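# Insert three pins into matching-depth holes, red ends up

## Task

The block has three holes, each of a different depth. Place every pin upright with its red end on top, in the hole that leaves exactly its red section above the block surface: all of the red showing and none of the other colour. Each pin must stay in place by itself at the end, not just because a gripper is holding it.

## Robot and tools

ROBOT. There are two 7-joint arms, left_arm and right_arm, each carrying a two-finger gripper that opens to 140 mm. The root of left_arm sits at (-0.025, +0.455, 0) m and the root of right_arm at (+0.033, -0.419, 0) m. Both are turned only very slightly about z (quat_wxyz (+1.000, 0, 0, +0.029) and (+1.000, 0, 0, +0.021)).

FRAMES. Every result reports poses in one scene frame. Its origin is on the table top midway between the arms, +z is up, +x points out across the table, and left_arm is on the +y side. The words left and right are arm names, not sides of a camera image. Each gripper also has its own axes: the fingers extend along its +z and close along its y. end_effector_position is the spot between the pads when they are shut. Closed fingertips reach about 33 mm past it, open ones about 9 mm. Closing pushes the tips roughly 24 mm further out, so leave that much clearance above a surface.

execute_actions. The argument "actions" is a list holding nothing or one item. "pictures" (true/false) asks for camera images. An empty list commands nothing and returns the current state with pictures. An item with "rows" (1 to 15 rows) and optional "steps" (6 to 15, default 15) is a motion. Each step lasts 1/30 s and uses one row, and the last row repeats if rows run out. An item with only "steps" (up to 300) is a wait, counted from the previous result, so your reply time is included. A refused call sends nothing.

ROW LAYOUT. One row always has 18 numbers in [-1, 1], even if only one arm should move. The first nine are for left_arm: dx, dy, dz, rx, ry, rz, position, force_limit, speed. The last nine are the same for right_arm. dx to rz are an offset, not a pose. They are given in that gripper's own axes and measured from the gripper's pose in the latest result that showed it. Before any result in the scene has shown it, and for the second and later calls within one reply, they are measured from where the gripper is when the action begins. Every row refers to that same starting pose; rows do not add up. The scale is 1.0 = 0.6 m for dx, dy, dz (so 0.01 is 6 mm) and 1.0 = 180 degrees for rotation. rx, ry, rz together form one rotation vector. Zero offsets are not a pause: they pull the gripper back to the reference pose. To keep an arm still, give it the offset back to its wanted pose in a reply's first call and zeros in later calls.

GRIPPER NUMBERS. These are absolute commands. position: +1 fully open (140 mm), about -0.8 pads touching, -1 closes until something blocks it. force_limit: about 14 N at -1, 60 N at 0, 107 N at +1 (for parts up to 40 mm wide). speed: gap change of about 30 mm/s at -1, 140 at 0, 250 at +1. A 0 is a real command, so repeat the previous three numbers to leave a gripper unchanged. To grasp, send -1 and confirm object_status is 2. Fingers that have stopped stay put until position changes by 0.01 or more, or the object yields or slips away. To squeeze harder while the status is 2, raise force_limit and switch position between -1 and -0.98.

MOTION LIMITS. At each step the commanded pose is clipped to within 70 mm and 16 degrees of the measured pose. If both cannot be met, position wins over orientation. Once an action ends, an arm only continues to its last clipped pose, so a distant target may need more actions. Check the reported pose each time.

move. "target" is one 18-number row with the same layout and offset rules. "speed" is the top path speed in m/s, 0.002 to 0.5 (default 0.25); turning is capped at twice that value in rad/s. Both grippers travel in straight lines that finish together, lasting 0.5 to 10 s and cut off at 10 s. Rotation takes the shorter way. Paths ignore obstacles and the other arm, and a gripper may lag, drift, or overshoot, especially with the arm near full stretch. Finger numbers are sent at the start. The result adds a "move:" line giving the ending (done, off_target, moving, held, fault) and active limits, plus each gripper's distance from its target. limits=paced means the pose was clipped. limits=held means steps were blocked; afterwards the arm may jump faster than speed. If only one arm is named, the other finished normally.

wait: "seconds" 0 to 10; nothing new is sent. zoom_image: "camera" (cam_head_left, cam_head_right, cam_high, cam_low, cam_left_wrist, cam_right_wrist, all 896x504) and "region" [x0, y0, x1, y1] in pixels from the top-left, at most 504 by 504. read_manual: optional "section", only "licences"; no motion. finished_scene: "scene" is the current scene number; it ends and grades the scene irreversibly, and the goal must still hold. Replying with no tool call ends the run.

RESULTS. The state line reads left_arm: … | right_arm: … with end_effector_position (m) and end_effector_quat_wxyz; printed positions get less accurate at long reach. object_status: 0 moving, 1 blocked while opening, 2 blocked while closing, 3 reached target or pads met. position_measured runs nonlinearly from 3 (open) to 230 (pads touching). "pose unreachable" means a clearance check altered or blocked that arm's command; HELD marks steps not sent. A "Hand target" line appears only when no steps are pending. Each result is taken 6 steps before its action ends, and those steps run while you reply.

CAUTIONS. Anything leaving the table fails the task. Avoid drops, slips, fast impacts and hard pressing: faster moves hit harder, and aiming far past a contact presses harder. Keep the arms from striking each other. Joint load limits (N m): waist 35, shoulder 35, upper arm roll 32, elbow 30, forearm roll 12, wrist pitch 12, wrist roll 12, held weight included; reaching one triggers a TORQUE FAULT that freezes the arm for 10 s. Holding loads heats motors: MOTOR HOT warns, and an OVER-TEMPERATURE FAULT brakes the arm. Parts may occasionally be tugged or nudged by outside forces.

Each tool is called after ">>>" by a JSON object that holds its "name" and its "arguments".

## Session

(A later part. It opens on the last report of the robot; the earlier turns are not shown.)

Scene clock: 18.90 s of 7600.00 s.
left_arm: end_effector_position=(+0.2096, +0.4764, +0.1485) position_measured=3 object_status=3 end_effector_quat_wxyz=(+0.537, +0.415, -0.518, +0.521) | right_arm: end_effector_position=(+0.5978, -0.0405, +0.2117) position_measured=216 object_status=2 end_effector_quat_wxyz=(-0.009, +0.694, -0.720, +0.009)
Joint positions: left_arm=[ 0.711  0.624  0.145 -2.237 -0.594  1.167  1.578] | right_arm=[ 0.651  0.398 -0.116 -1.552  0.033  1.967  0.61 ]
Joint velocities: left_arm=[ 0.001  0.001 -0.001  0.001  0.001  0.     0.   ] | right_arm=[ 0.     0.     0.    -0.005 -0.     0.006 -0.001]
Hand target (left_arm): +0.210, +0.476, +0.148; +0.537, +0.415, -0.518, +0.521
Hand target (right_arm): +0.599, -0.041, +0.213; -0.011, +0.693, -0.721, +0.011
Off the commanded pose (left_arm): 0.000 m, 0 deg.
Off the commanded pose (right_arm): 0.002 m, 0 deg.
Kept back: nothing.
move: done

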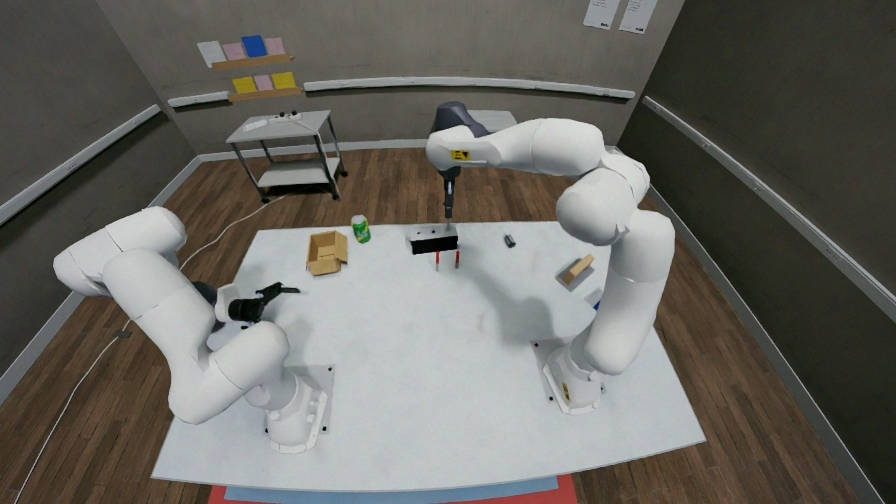

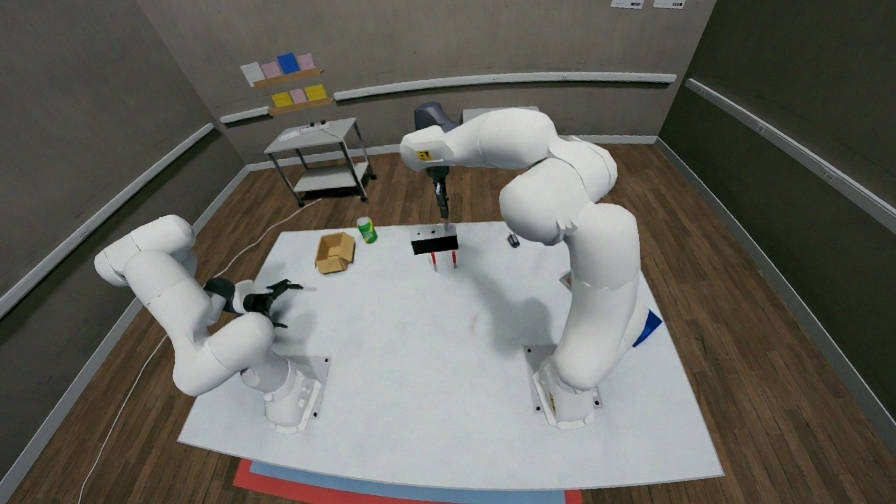

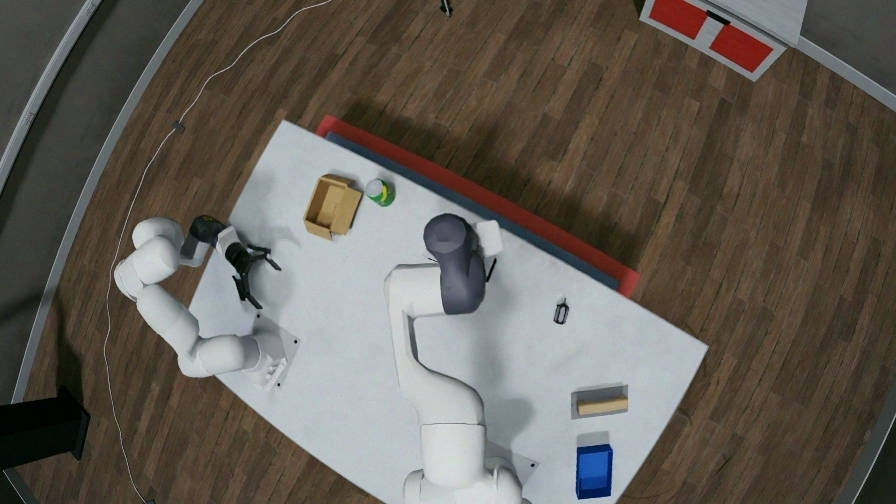

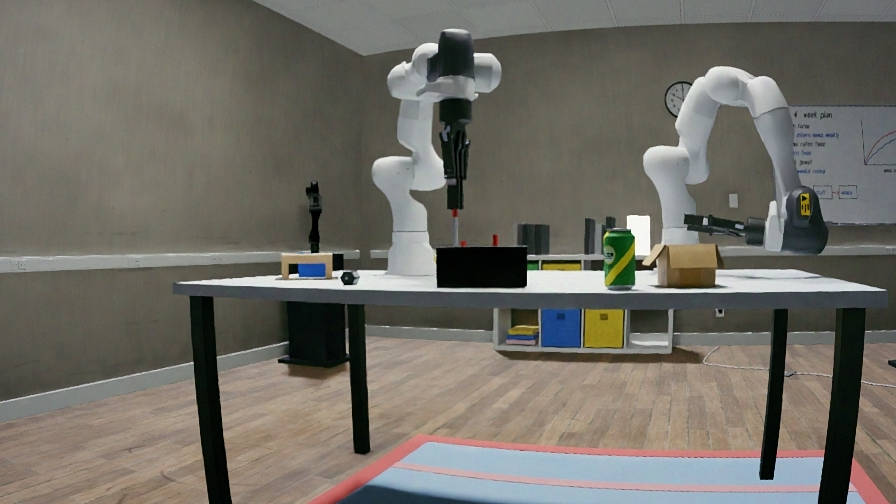

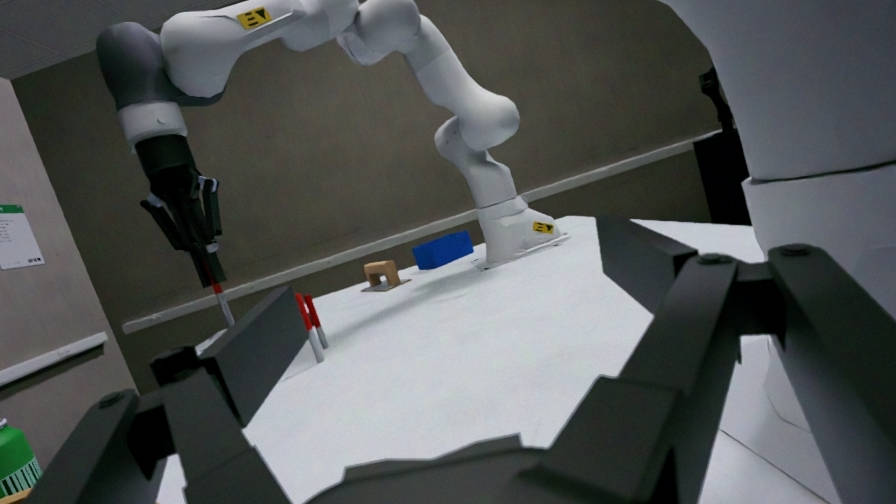

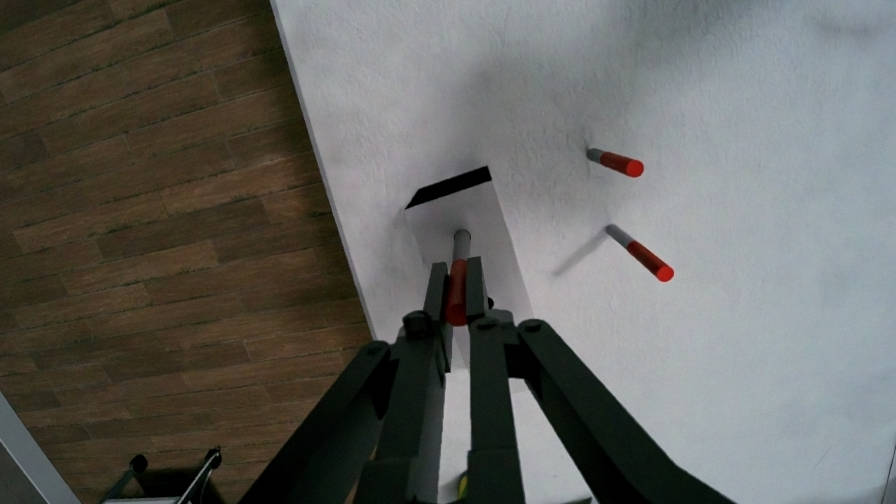

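>>> {"name": "move", "arguments": {"target": [0,0,0,0,0,0,1,0,0,-0.002,0,0.07,0.002,0,0,-1,0,0], "speed": 0.05}}

Scene clock: 20.30 s of 7600.00 s.
left_arm: end_effector_position=(+0.2096, +0.4764, +0.1485) position_measured=3 object_status=3 end_effector_quat_wxyz=(+0.537, +0.415, -0.518, +0.521) | right_arm: end_effector_position=(+0.5979, -0.0397, +0.1714) position_measured=216 object_status=2 end_effector_quat_wxyz=(-0.010, +0.695, -0.719, +0.011)
Joint positions: left_arm=[ 0.711  0.624  0.145 -2.237 -0.594  1.167  1.578] | right_arm=[ 0.654  0.425 -0.114 -1.616  0.033  2.062  0.61 ]
Joint velocities: left_arm=[ 0.001  0.001  0.001  0.001  0.    -0.     0.   ] | right_arm=[-0.001 -0.    -0.    -0.003  0.     0.003 -0.001]
Hand target (left_arm): +0.210, +0.476, +0.148; +0.537, +0.415, -0.518, +0.521
Hand target (right_arm): +0.598, -0.039, +0.170; -0.011, +0.694, -0.719, +0.011
Off the commanded pose (left_arm): 0.000 m, 0 deg.
Off the commanded pose (right_arm): 0.002 m, 0 deg.
Kept back: nothing.
move: done

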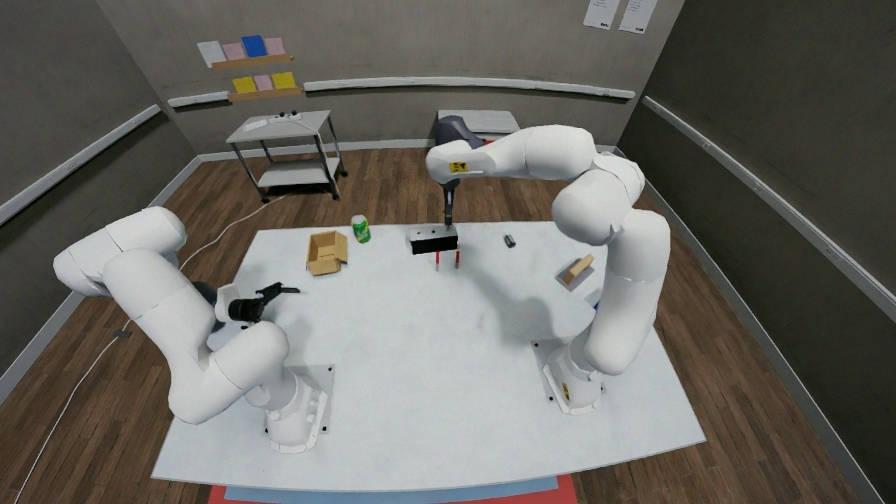

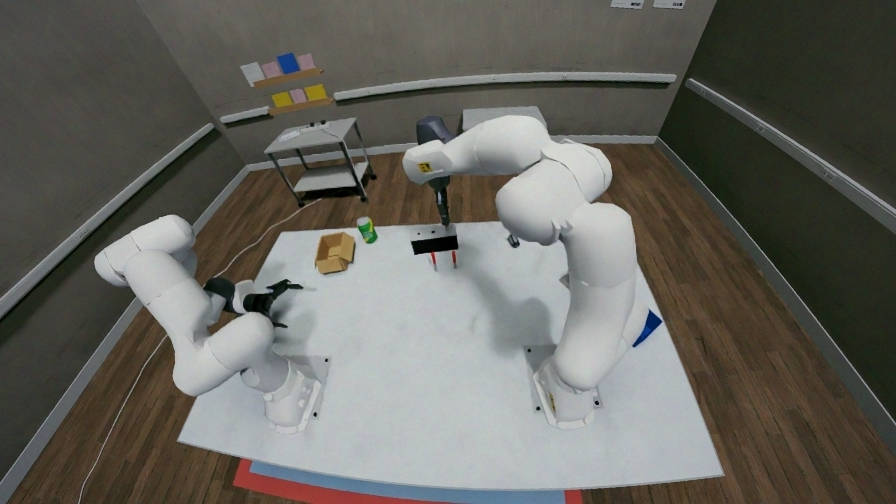

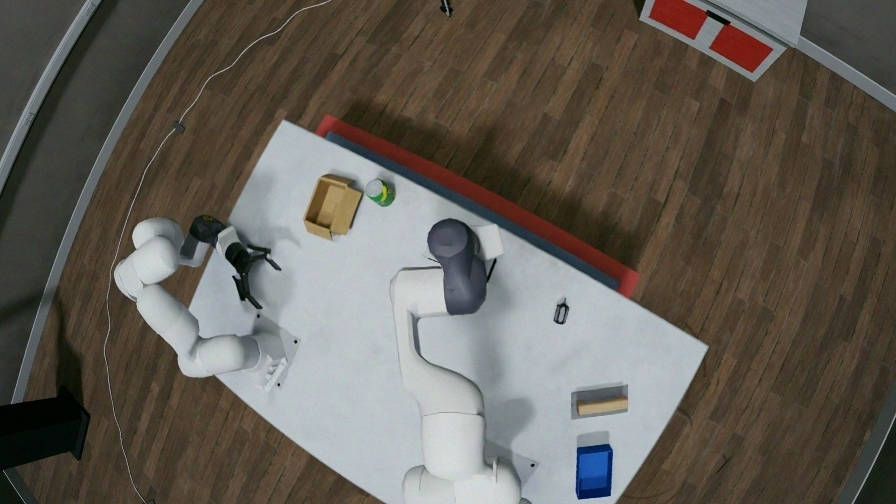

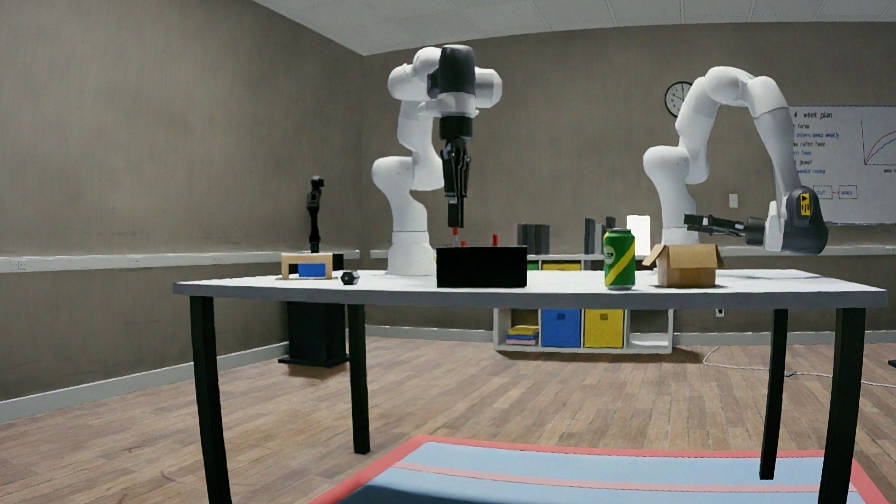

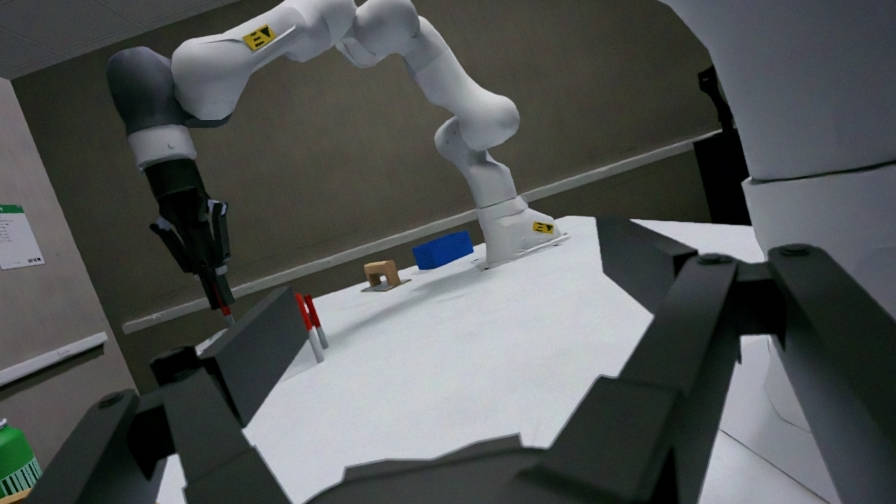

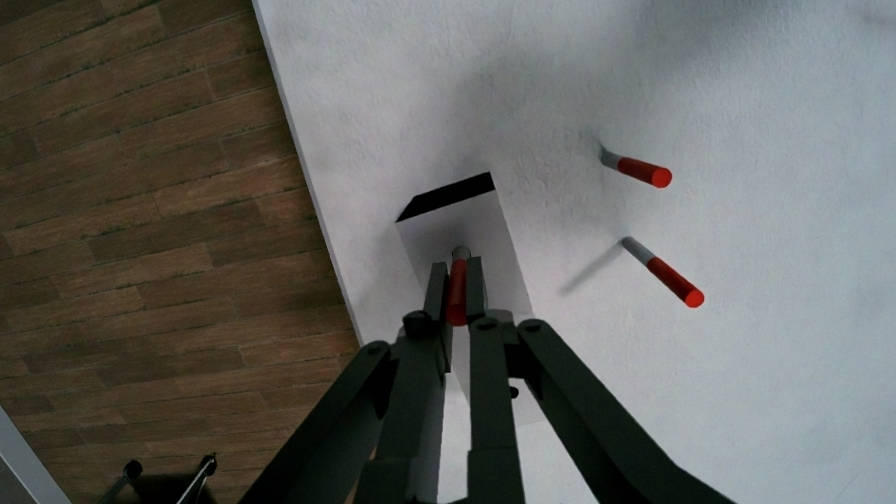

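>>> {"name": "move", "arguments": {"target": [0,0,0,0,0,0,1,0,0,0,0,0.04,0,0,0,-1,0,0], "speed": 0.05}}

>>> {"name": "execute_actions", "arguments": {"actions": [{"rows":[[0,0,0,0,0,0,1,0,0,0,0,0,0,0,0,-0.25,0,0]],"steps":6}]}}

>>> {"name": "move", "arguments": {"target": [0,0,0,0,0,0,1,0,0,0,0,-0.1,0,0,0,-0.25,0,0]}}

>>> {"name": "move", "arguments": {"target": [0,0,0,0,0,0,1,0,0,-0.072,0.229,0.065,0,0,-0.01,-0.25,0,0]}}

Scene clock: 21.33 s of 7600.00 s.
left_arm: end_effector_position=(+0.2096, +0.4764, +0.1485) position_measured=3 object_status=3 end_effector_quat_wxyz=(+0.537, +0.415, -0.518, +0.521) | right_arm: end_effector_position=(+0.5982, -0.0392, +0.1543) position_measured=216 object_status=2 end_effector_quat_wxyz=(-0.011, +0.695, -0.719, +0.012)
Joint positions: left_arm=[ 0.711  0.624  0.145 -2.237 -0.594  1.167  1.578] | right_arm=[ 0.654  0.44  -0.113 -1.639  0.034  2.102  0.61 ]
Joint velocities: left_arm=[-0.001 -0.     0.     0.    -0.     0.    -0.001] | right_arm=[ 0.     0.001 -0.    -0.003 -0.001  0.003  0.001]
Hand target (left_arm): +0.210, +0.476, +0.148; +0.537, +0.415, -0.518, +0.521
Hand target (right_arm): +0.598, -0.040, +0.147; -0.010, +0.695, -0.719, +0.011
Off the commanded pose (left_arm): 0.000 m, 0 deg.
Off the commanded pose (right_arm): 0.007 m, 0 deg.
Kept back: nothing.
move: off_target (right_arm)

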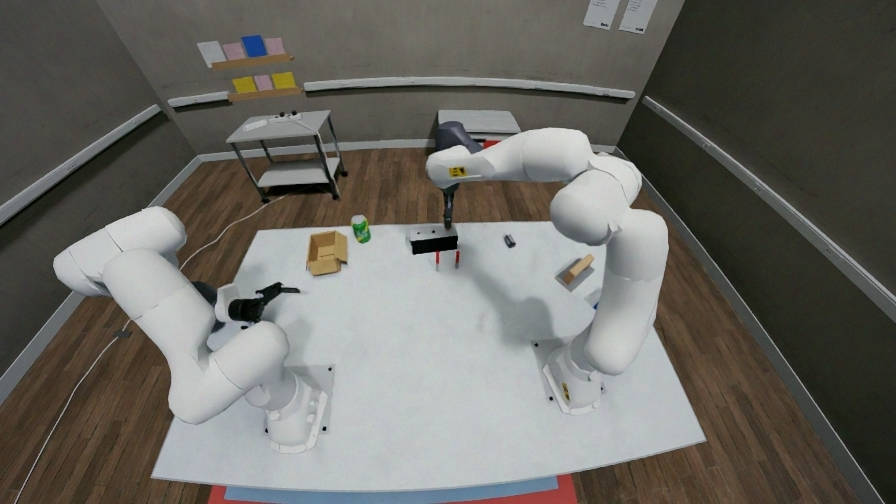

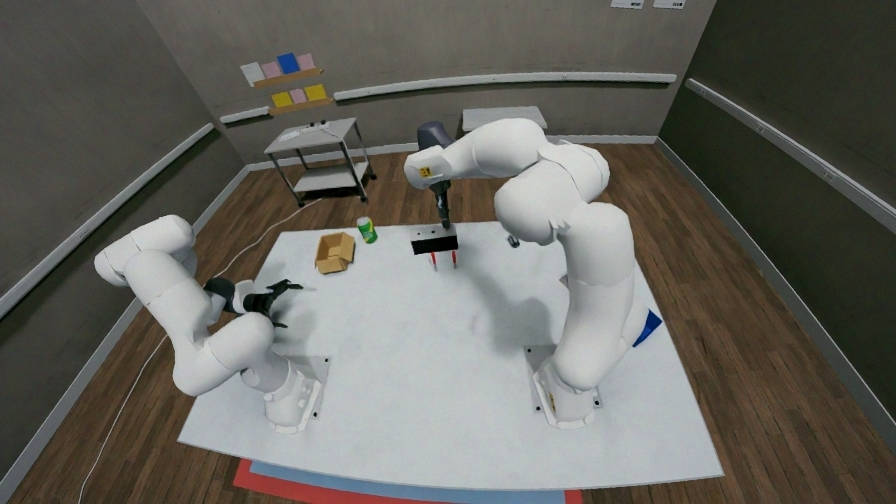

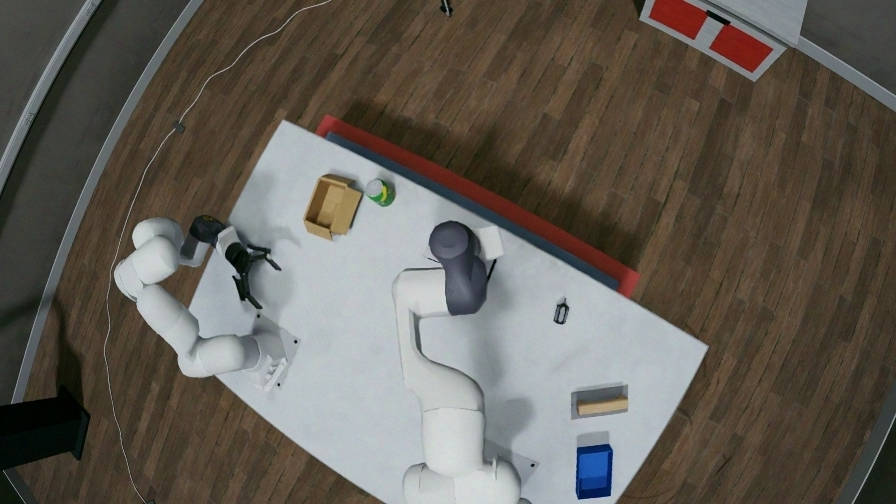

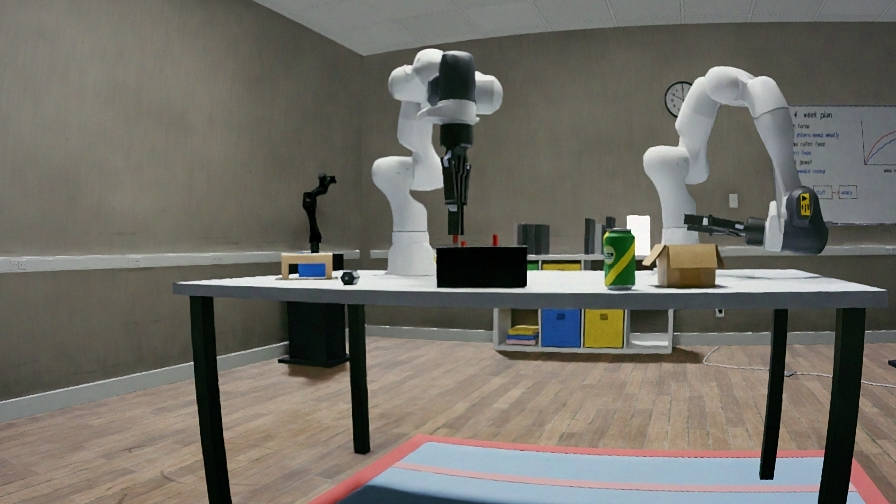

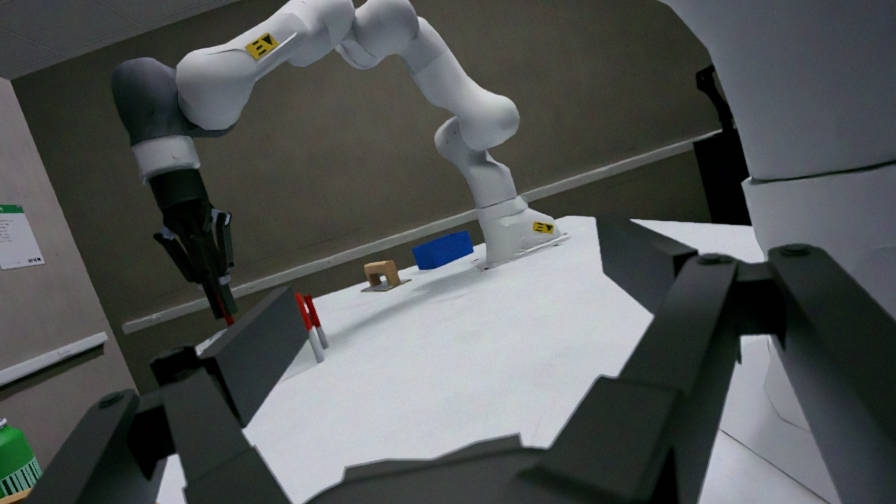

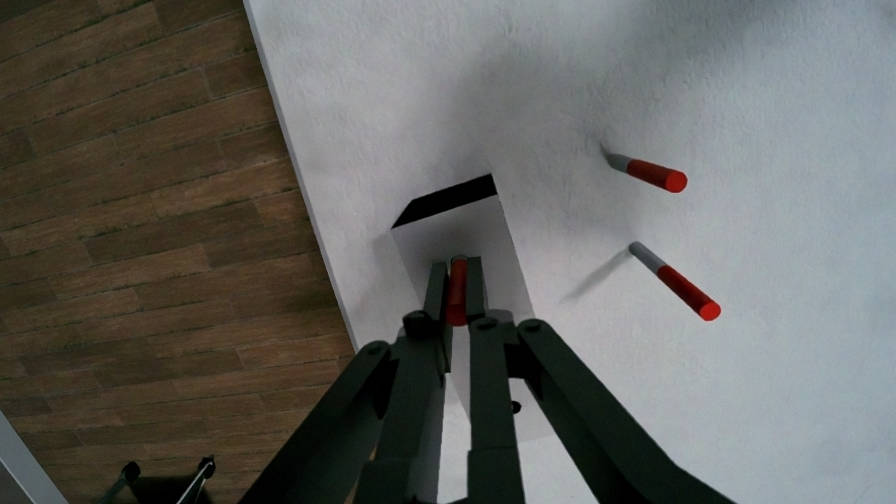

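Scene clock: 21.37 s of 7600.00 s.
left_arm: end_effector_position=(+0.2096, +0.4764, +0.1485) position_measured=3 object_status=3 end_effector_quat_wxyz=(+0.537, +0.415, -0.518, +0.521) | right_arm: end_effector_position=(+0.5982, -0.0392, +0.1542) position_measured=216 object_status=2 end_effector_quat_wxyz=(-0.011, +0.695, -0.719, +0.012)
Joint positions: left_arm=[ 0.711  0.624  0.145 -2.237 -0.594  1.167  1.578] | right_arm=[ 0.654  0.44  -0.113 -1.639  0.034  2.102  0.61 ]
Joint velocities: left_arm=[-0.    -0.001 -0.    -0.002 -0.     0.001  0.002] | right_arm=[-0.001  0.002  0.001 -0.001  0.001  0.003  0.   ]
Kept back: the last 6 steps of this action, its rows measured from the state above.
Steps of this call (step 1: nothing new was sent). Readings (end_effector_position | what the end effector reports):
1: the state above

Scene clock: 22.90 s of 7600.00 s.
left_arm: end_effector_position=(+0.2096, +0.4764, +0.1485) position_measured=3 object_status=3 end_effector_quat_wxyz=(+0.537, +0.415, -0.518, +0.521) | right_arm: end_effector_position=(+0.5975, -0.0372, +0.2151) position_measured=160 object_status=3 end_effector_quat_wxyz=(-0.014, +0.696, -0.718, +0.010)
Joint positions: left_arm=[ 0.711  0.624  0.145 -2.237 -0.594  1.167  1.578] | right_arm=[ 0.654  0.389 -0.113 -1.559  0.031  1.977  0.61 ]
Joint velocities: left_arm=[-0.     0.001 -0.001  0.001  0.     0.     0.001] | right_arm=[-0.     0.     0.    -0.001  0.001 -0.01  -0.001]
Hand target (left_arm): +0.210, +0.476, +0.148; +0.537, +0.415, -0.518, +0.521
Hand target (right_arm): +0.597, -0.039, +0.214; -0.011, +0.695, -0.719, +0.012
Off your previous action's commanded pose (left_arm): 0.000 m, 0 deg at its last step (step 6 of this call).
Off your previous action's commanded pose (right_arm): 0.000 m, 0 deg at its last step (step 6 of this call).
Off the commanded pose (left_arm): 0.000 m, 0 deg.
Off the commanded pose (right_arm): 0.003 m, 0 deg.
Kept back: nothing.
move: done

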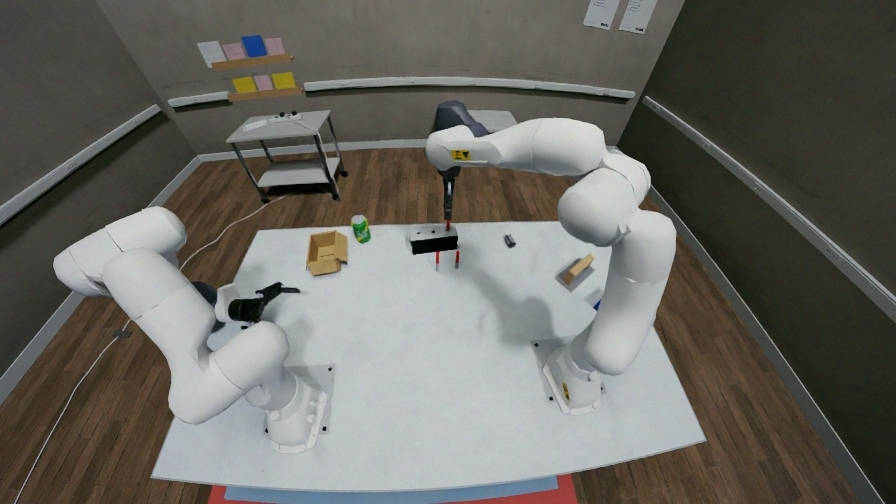

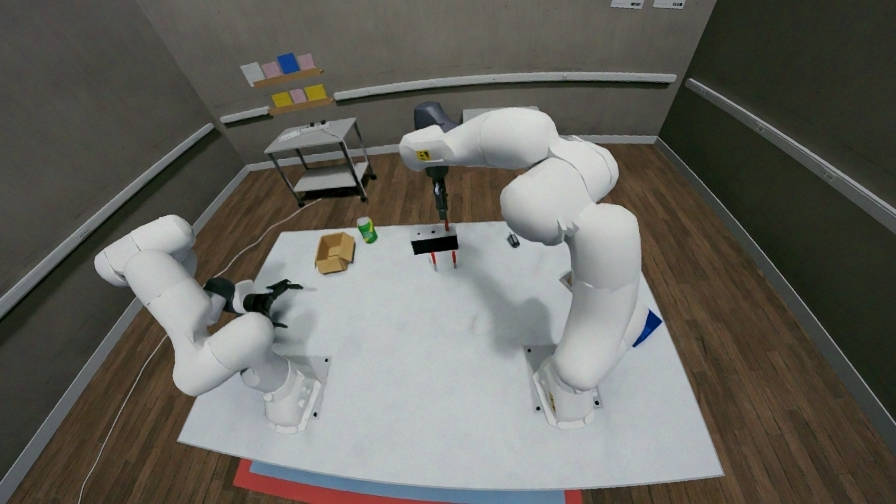

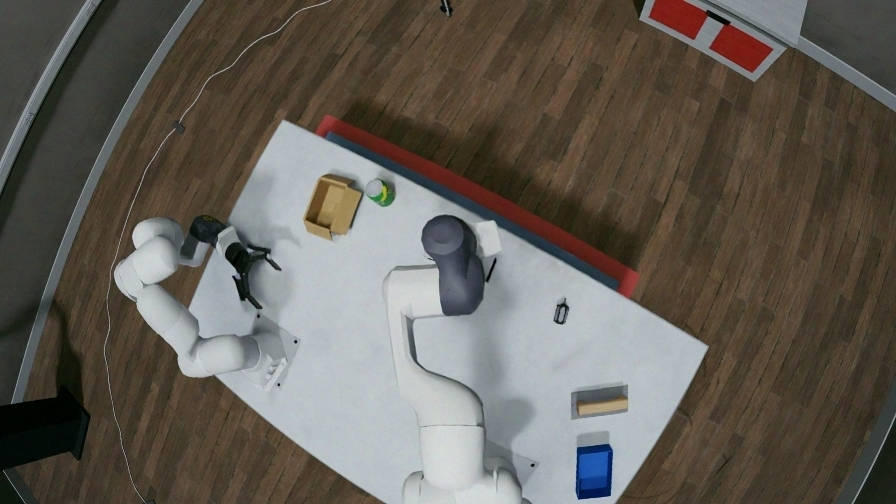

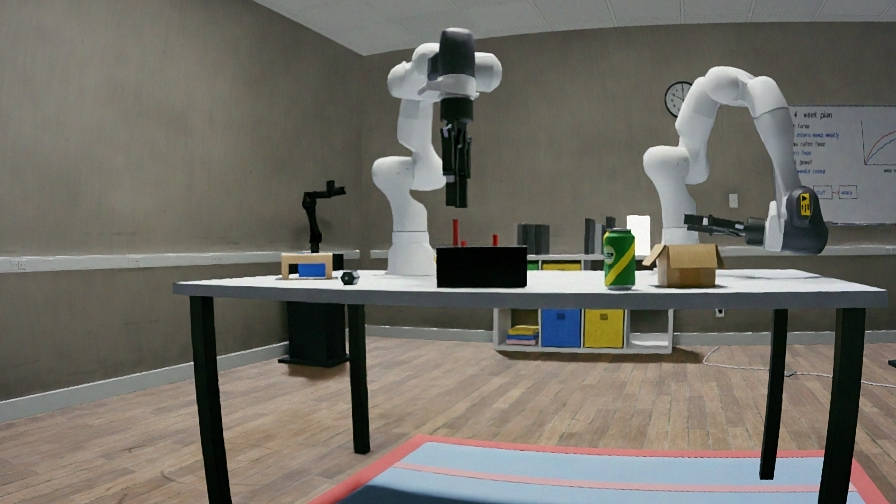

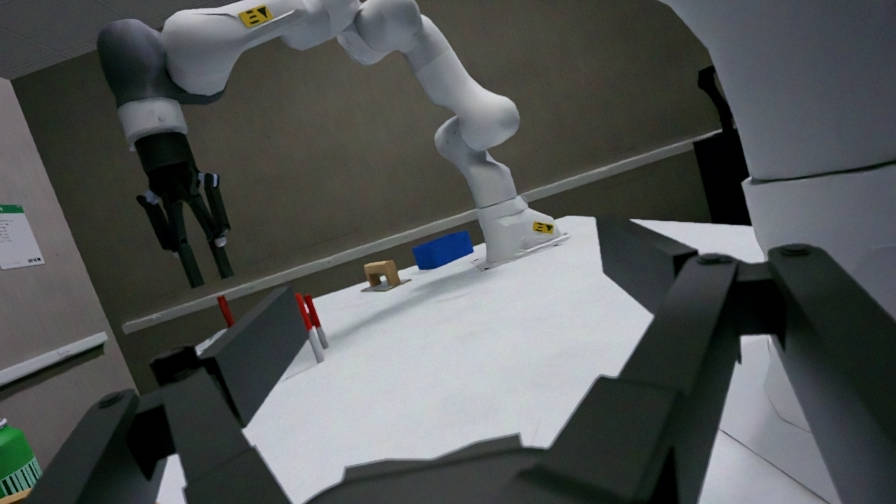

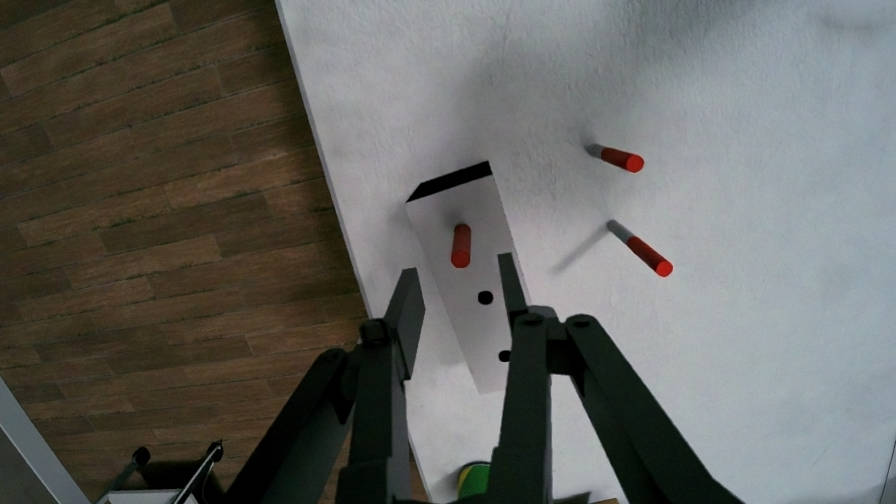

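Scene clock: 24.23 s of 7600.00 s.
left_arm: end_effector_position=(+0.2096, +0.4764, +0.1485) position_measured=3 object_status=3 end_effector_quat_wxyz=(+0.537, +0.415, -0.518, +0.521) | right_arm: end_effector_position=(+0.4604, +0.0109, +0.1728) position_measured=160 object_status=3 end_effector_quat_wxyz=(-0.012, +0.712, -0.702, +0.006)
Joint positions: left_arm=[ 0.711  0.624  0.145 -2.237 -0.594  1.167  1.578] | right_arm=[ 0.822  0.197 -0.073 -1.943  0.002  2.164  0.777]
Joint velocities: left_arm=[ 0.001  0.001  0.001 -0.001  0.001  0.    -0.001] | right_arm=[ 0.002 -0.002 -0.001 -0.001 -0.002  0.008  0.034]
Hand target (left_arm): +0.210, +0.476, +0.148; +0.537, +0.415, -0.518, +0.521
Hand target (right_arm): +0.462, +0.011, +0.173; -0.014, +0.708, -0.706, +0.008
Off the commanded pose (left_arm): 0.000 m, 0 deg.
Off the commanded pose (right_arm): 0.003 m, 1 deg.
Kept back: nothing.
move: done

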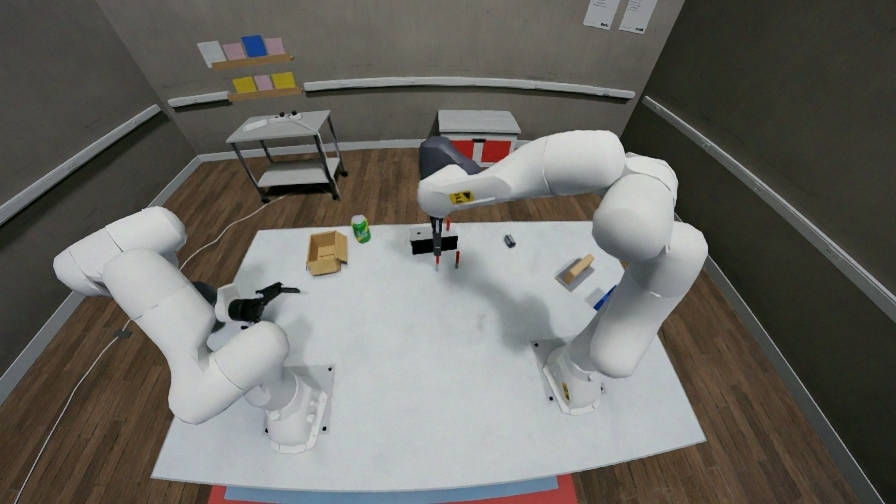

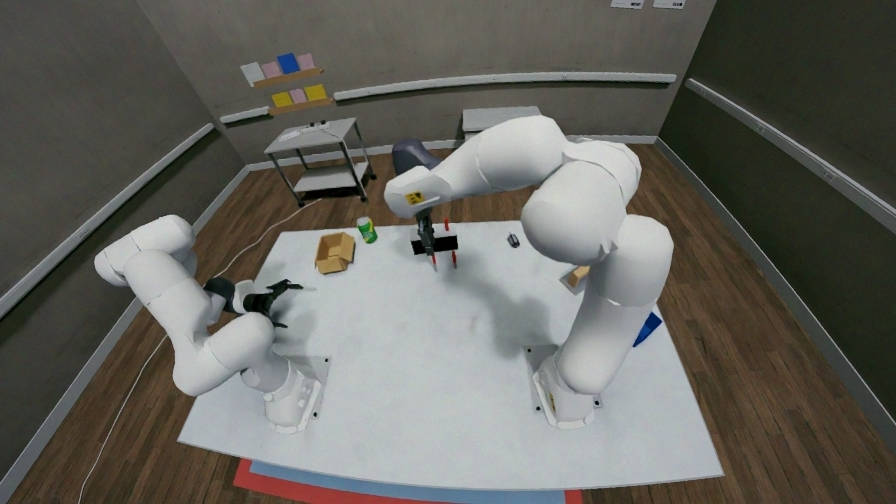

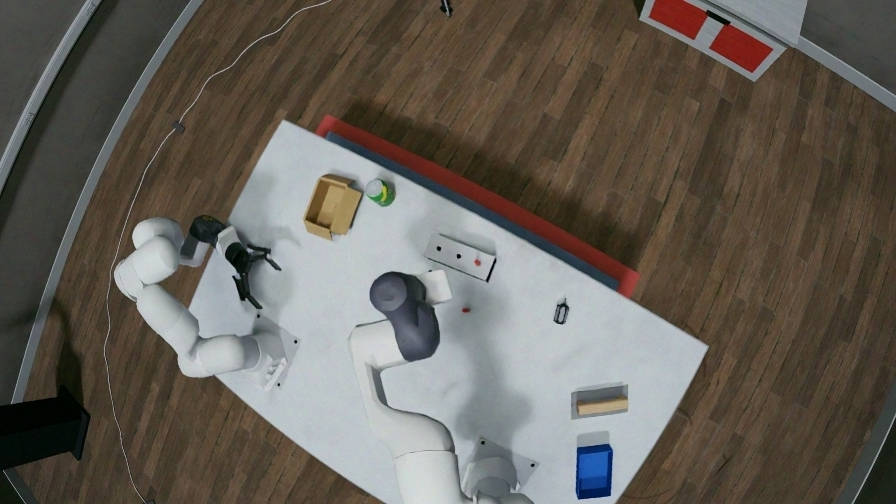

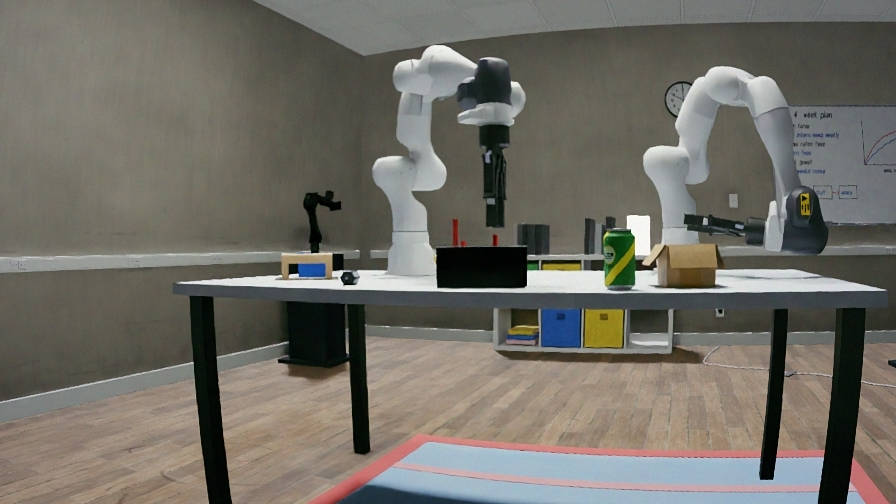

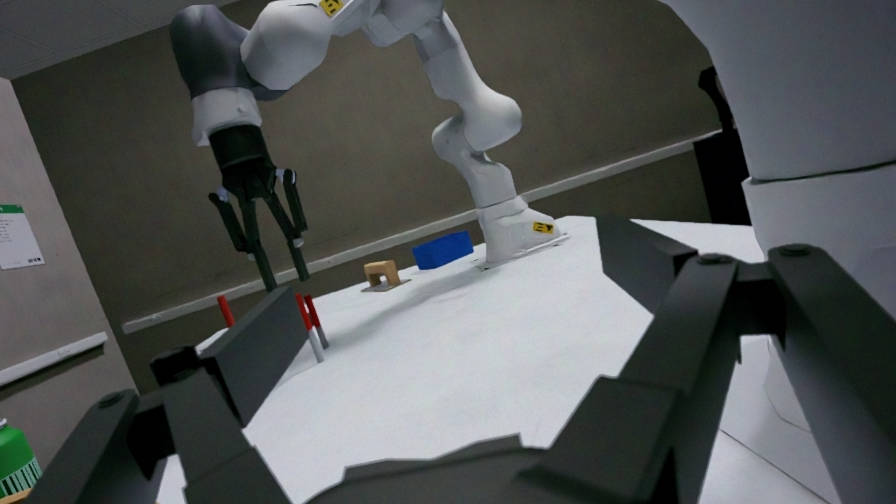

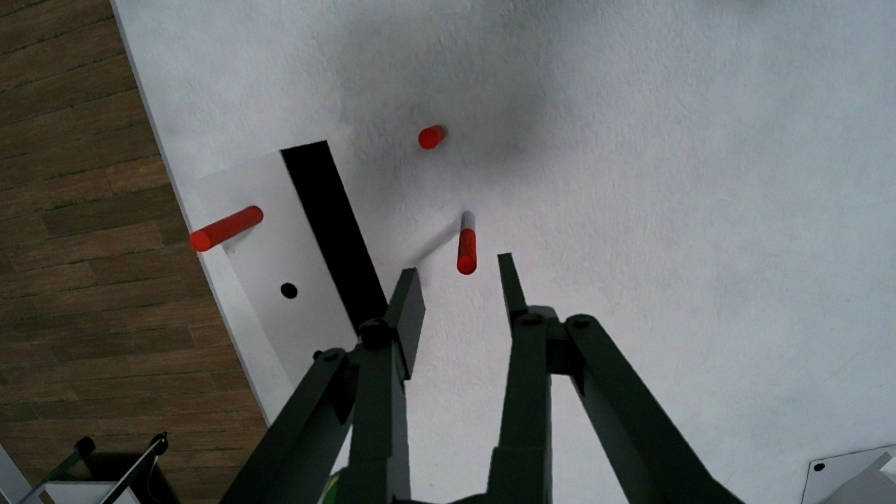

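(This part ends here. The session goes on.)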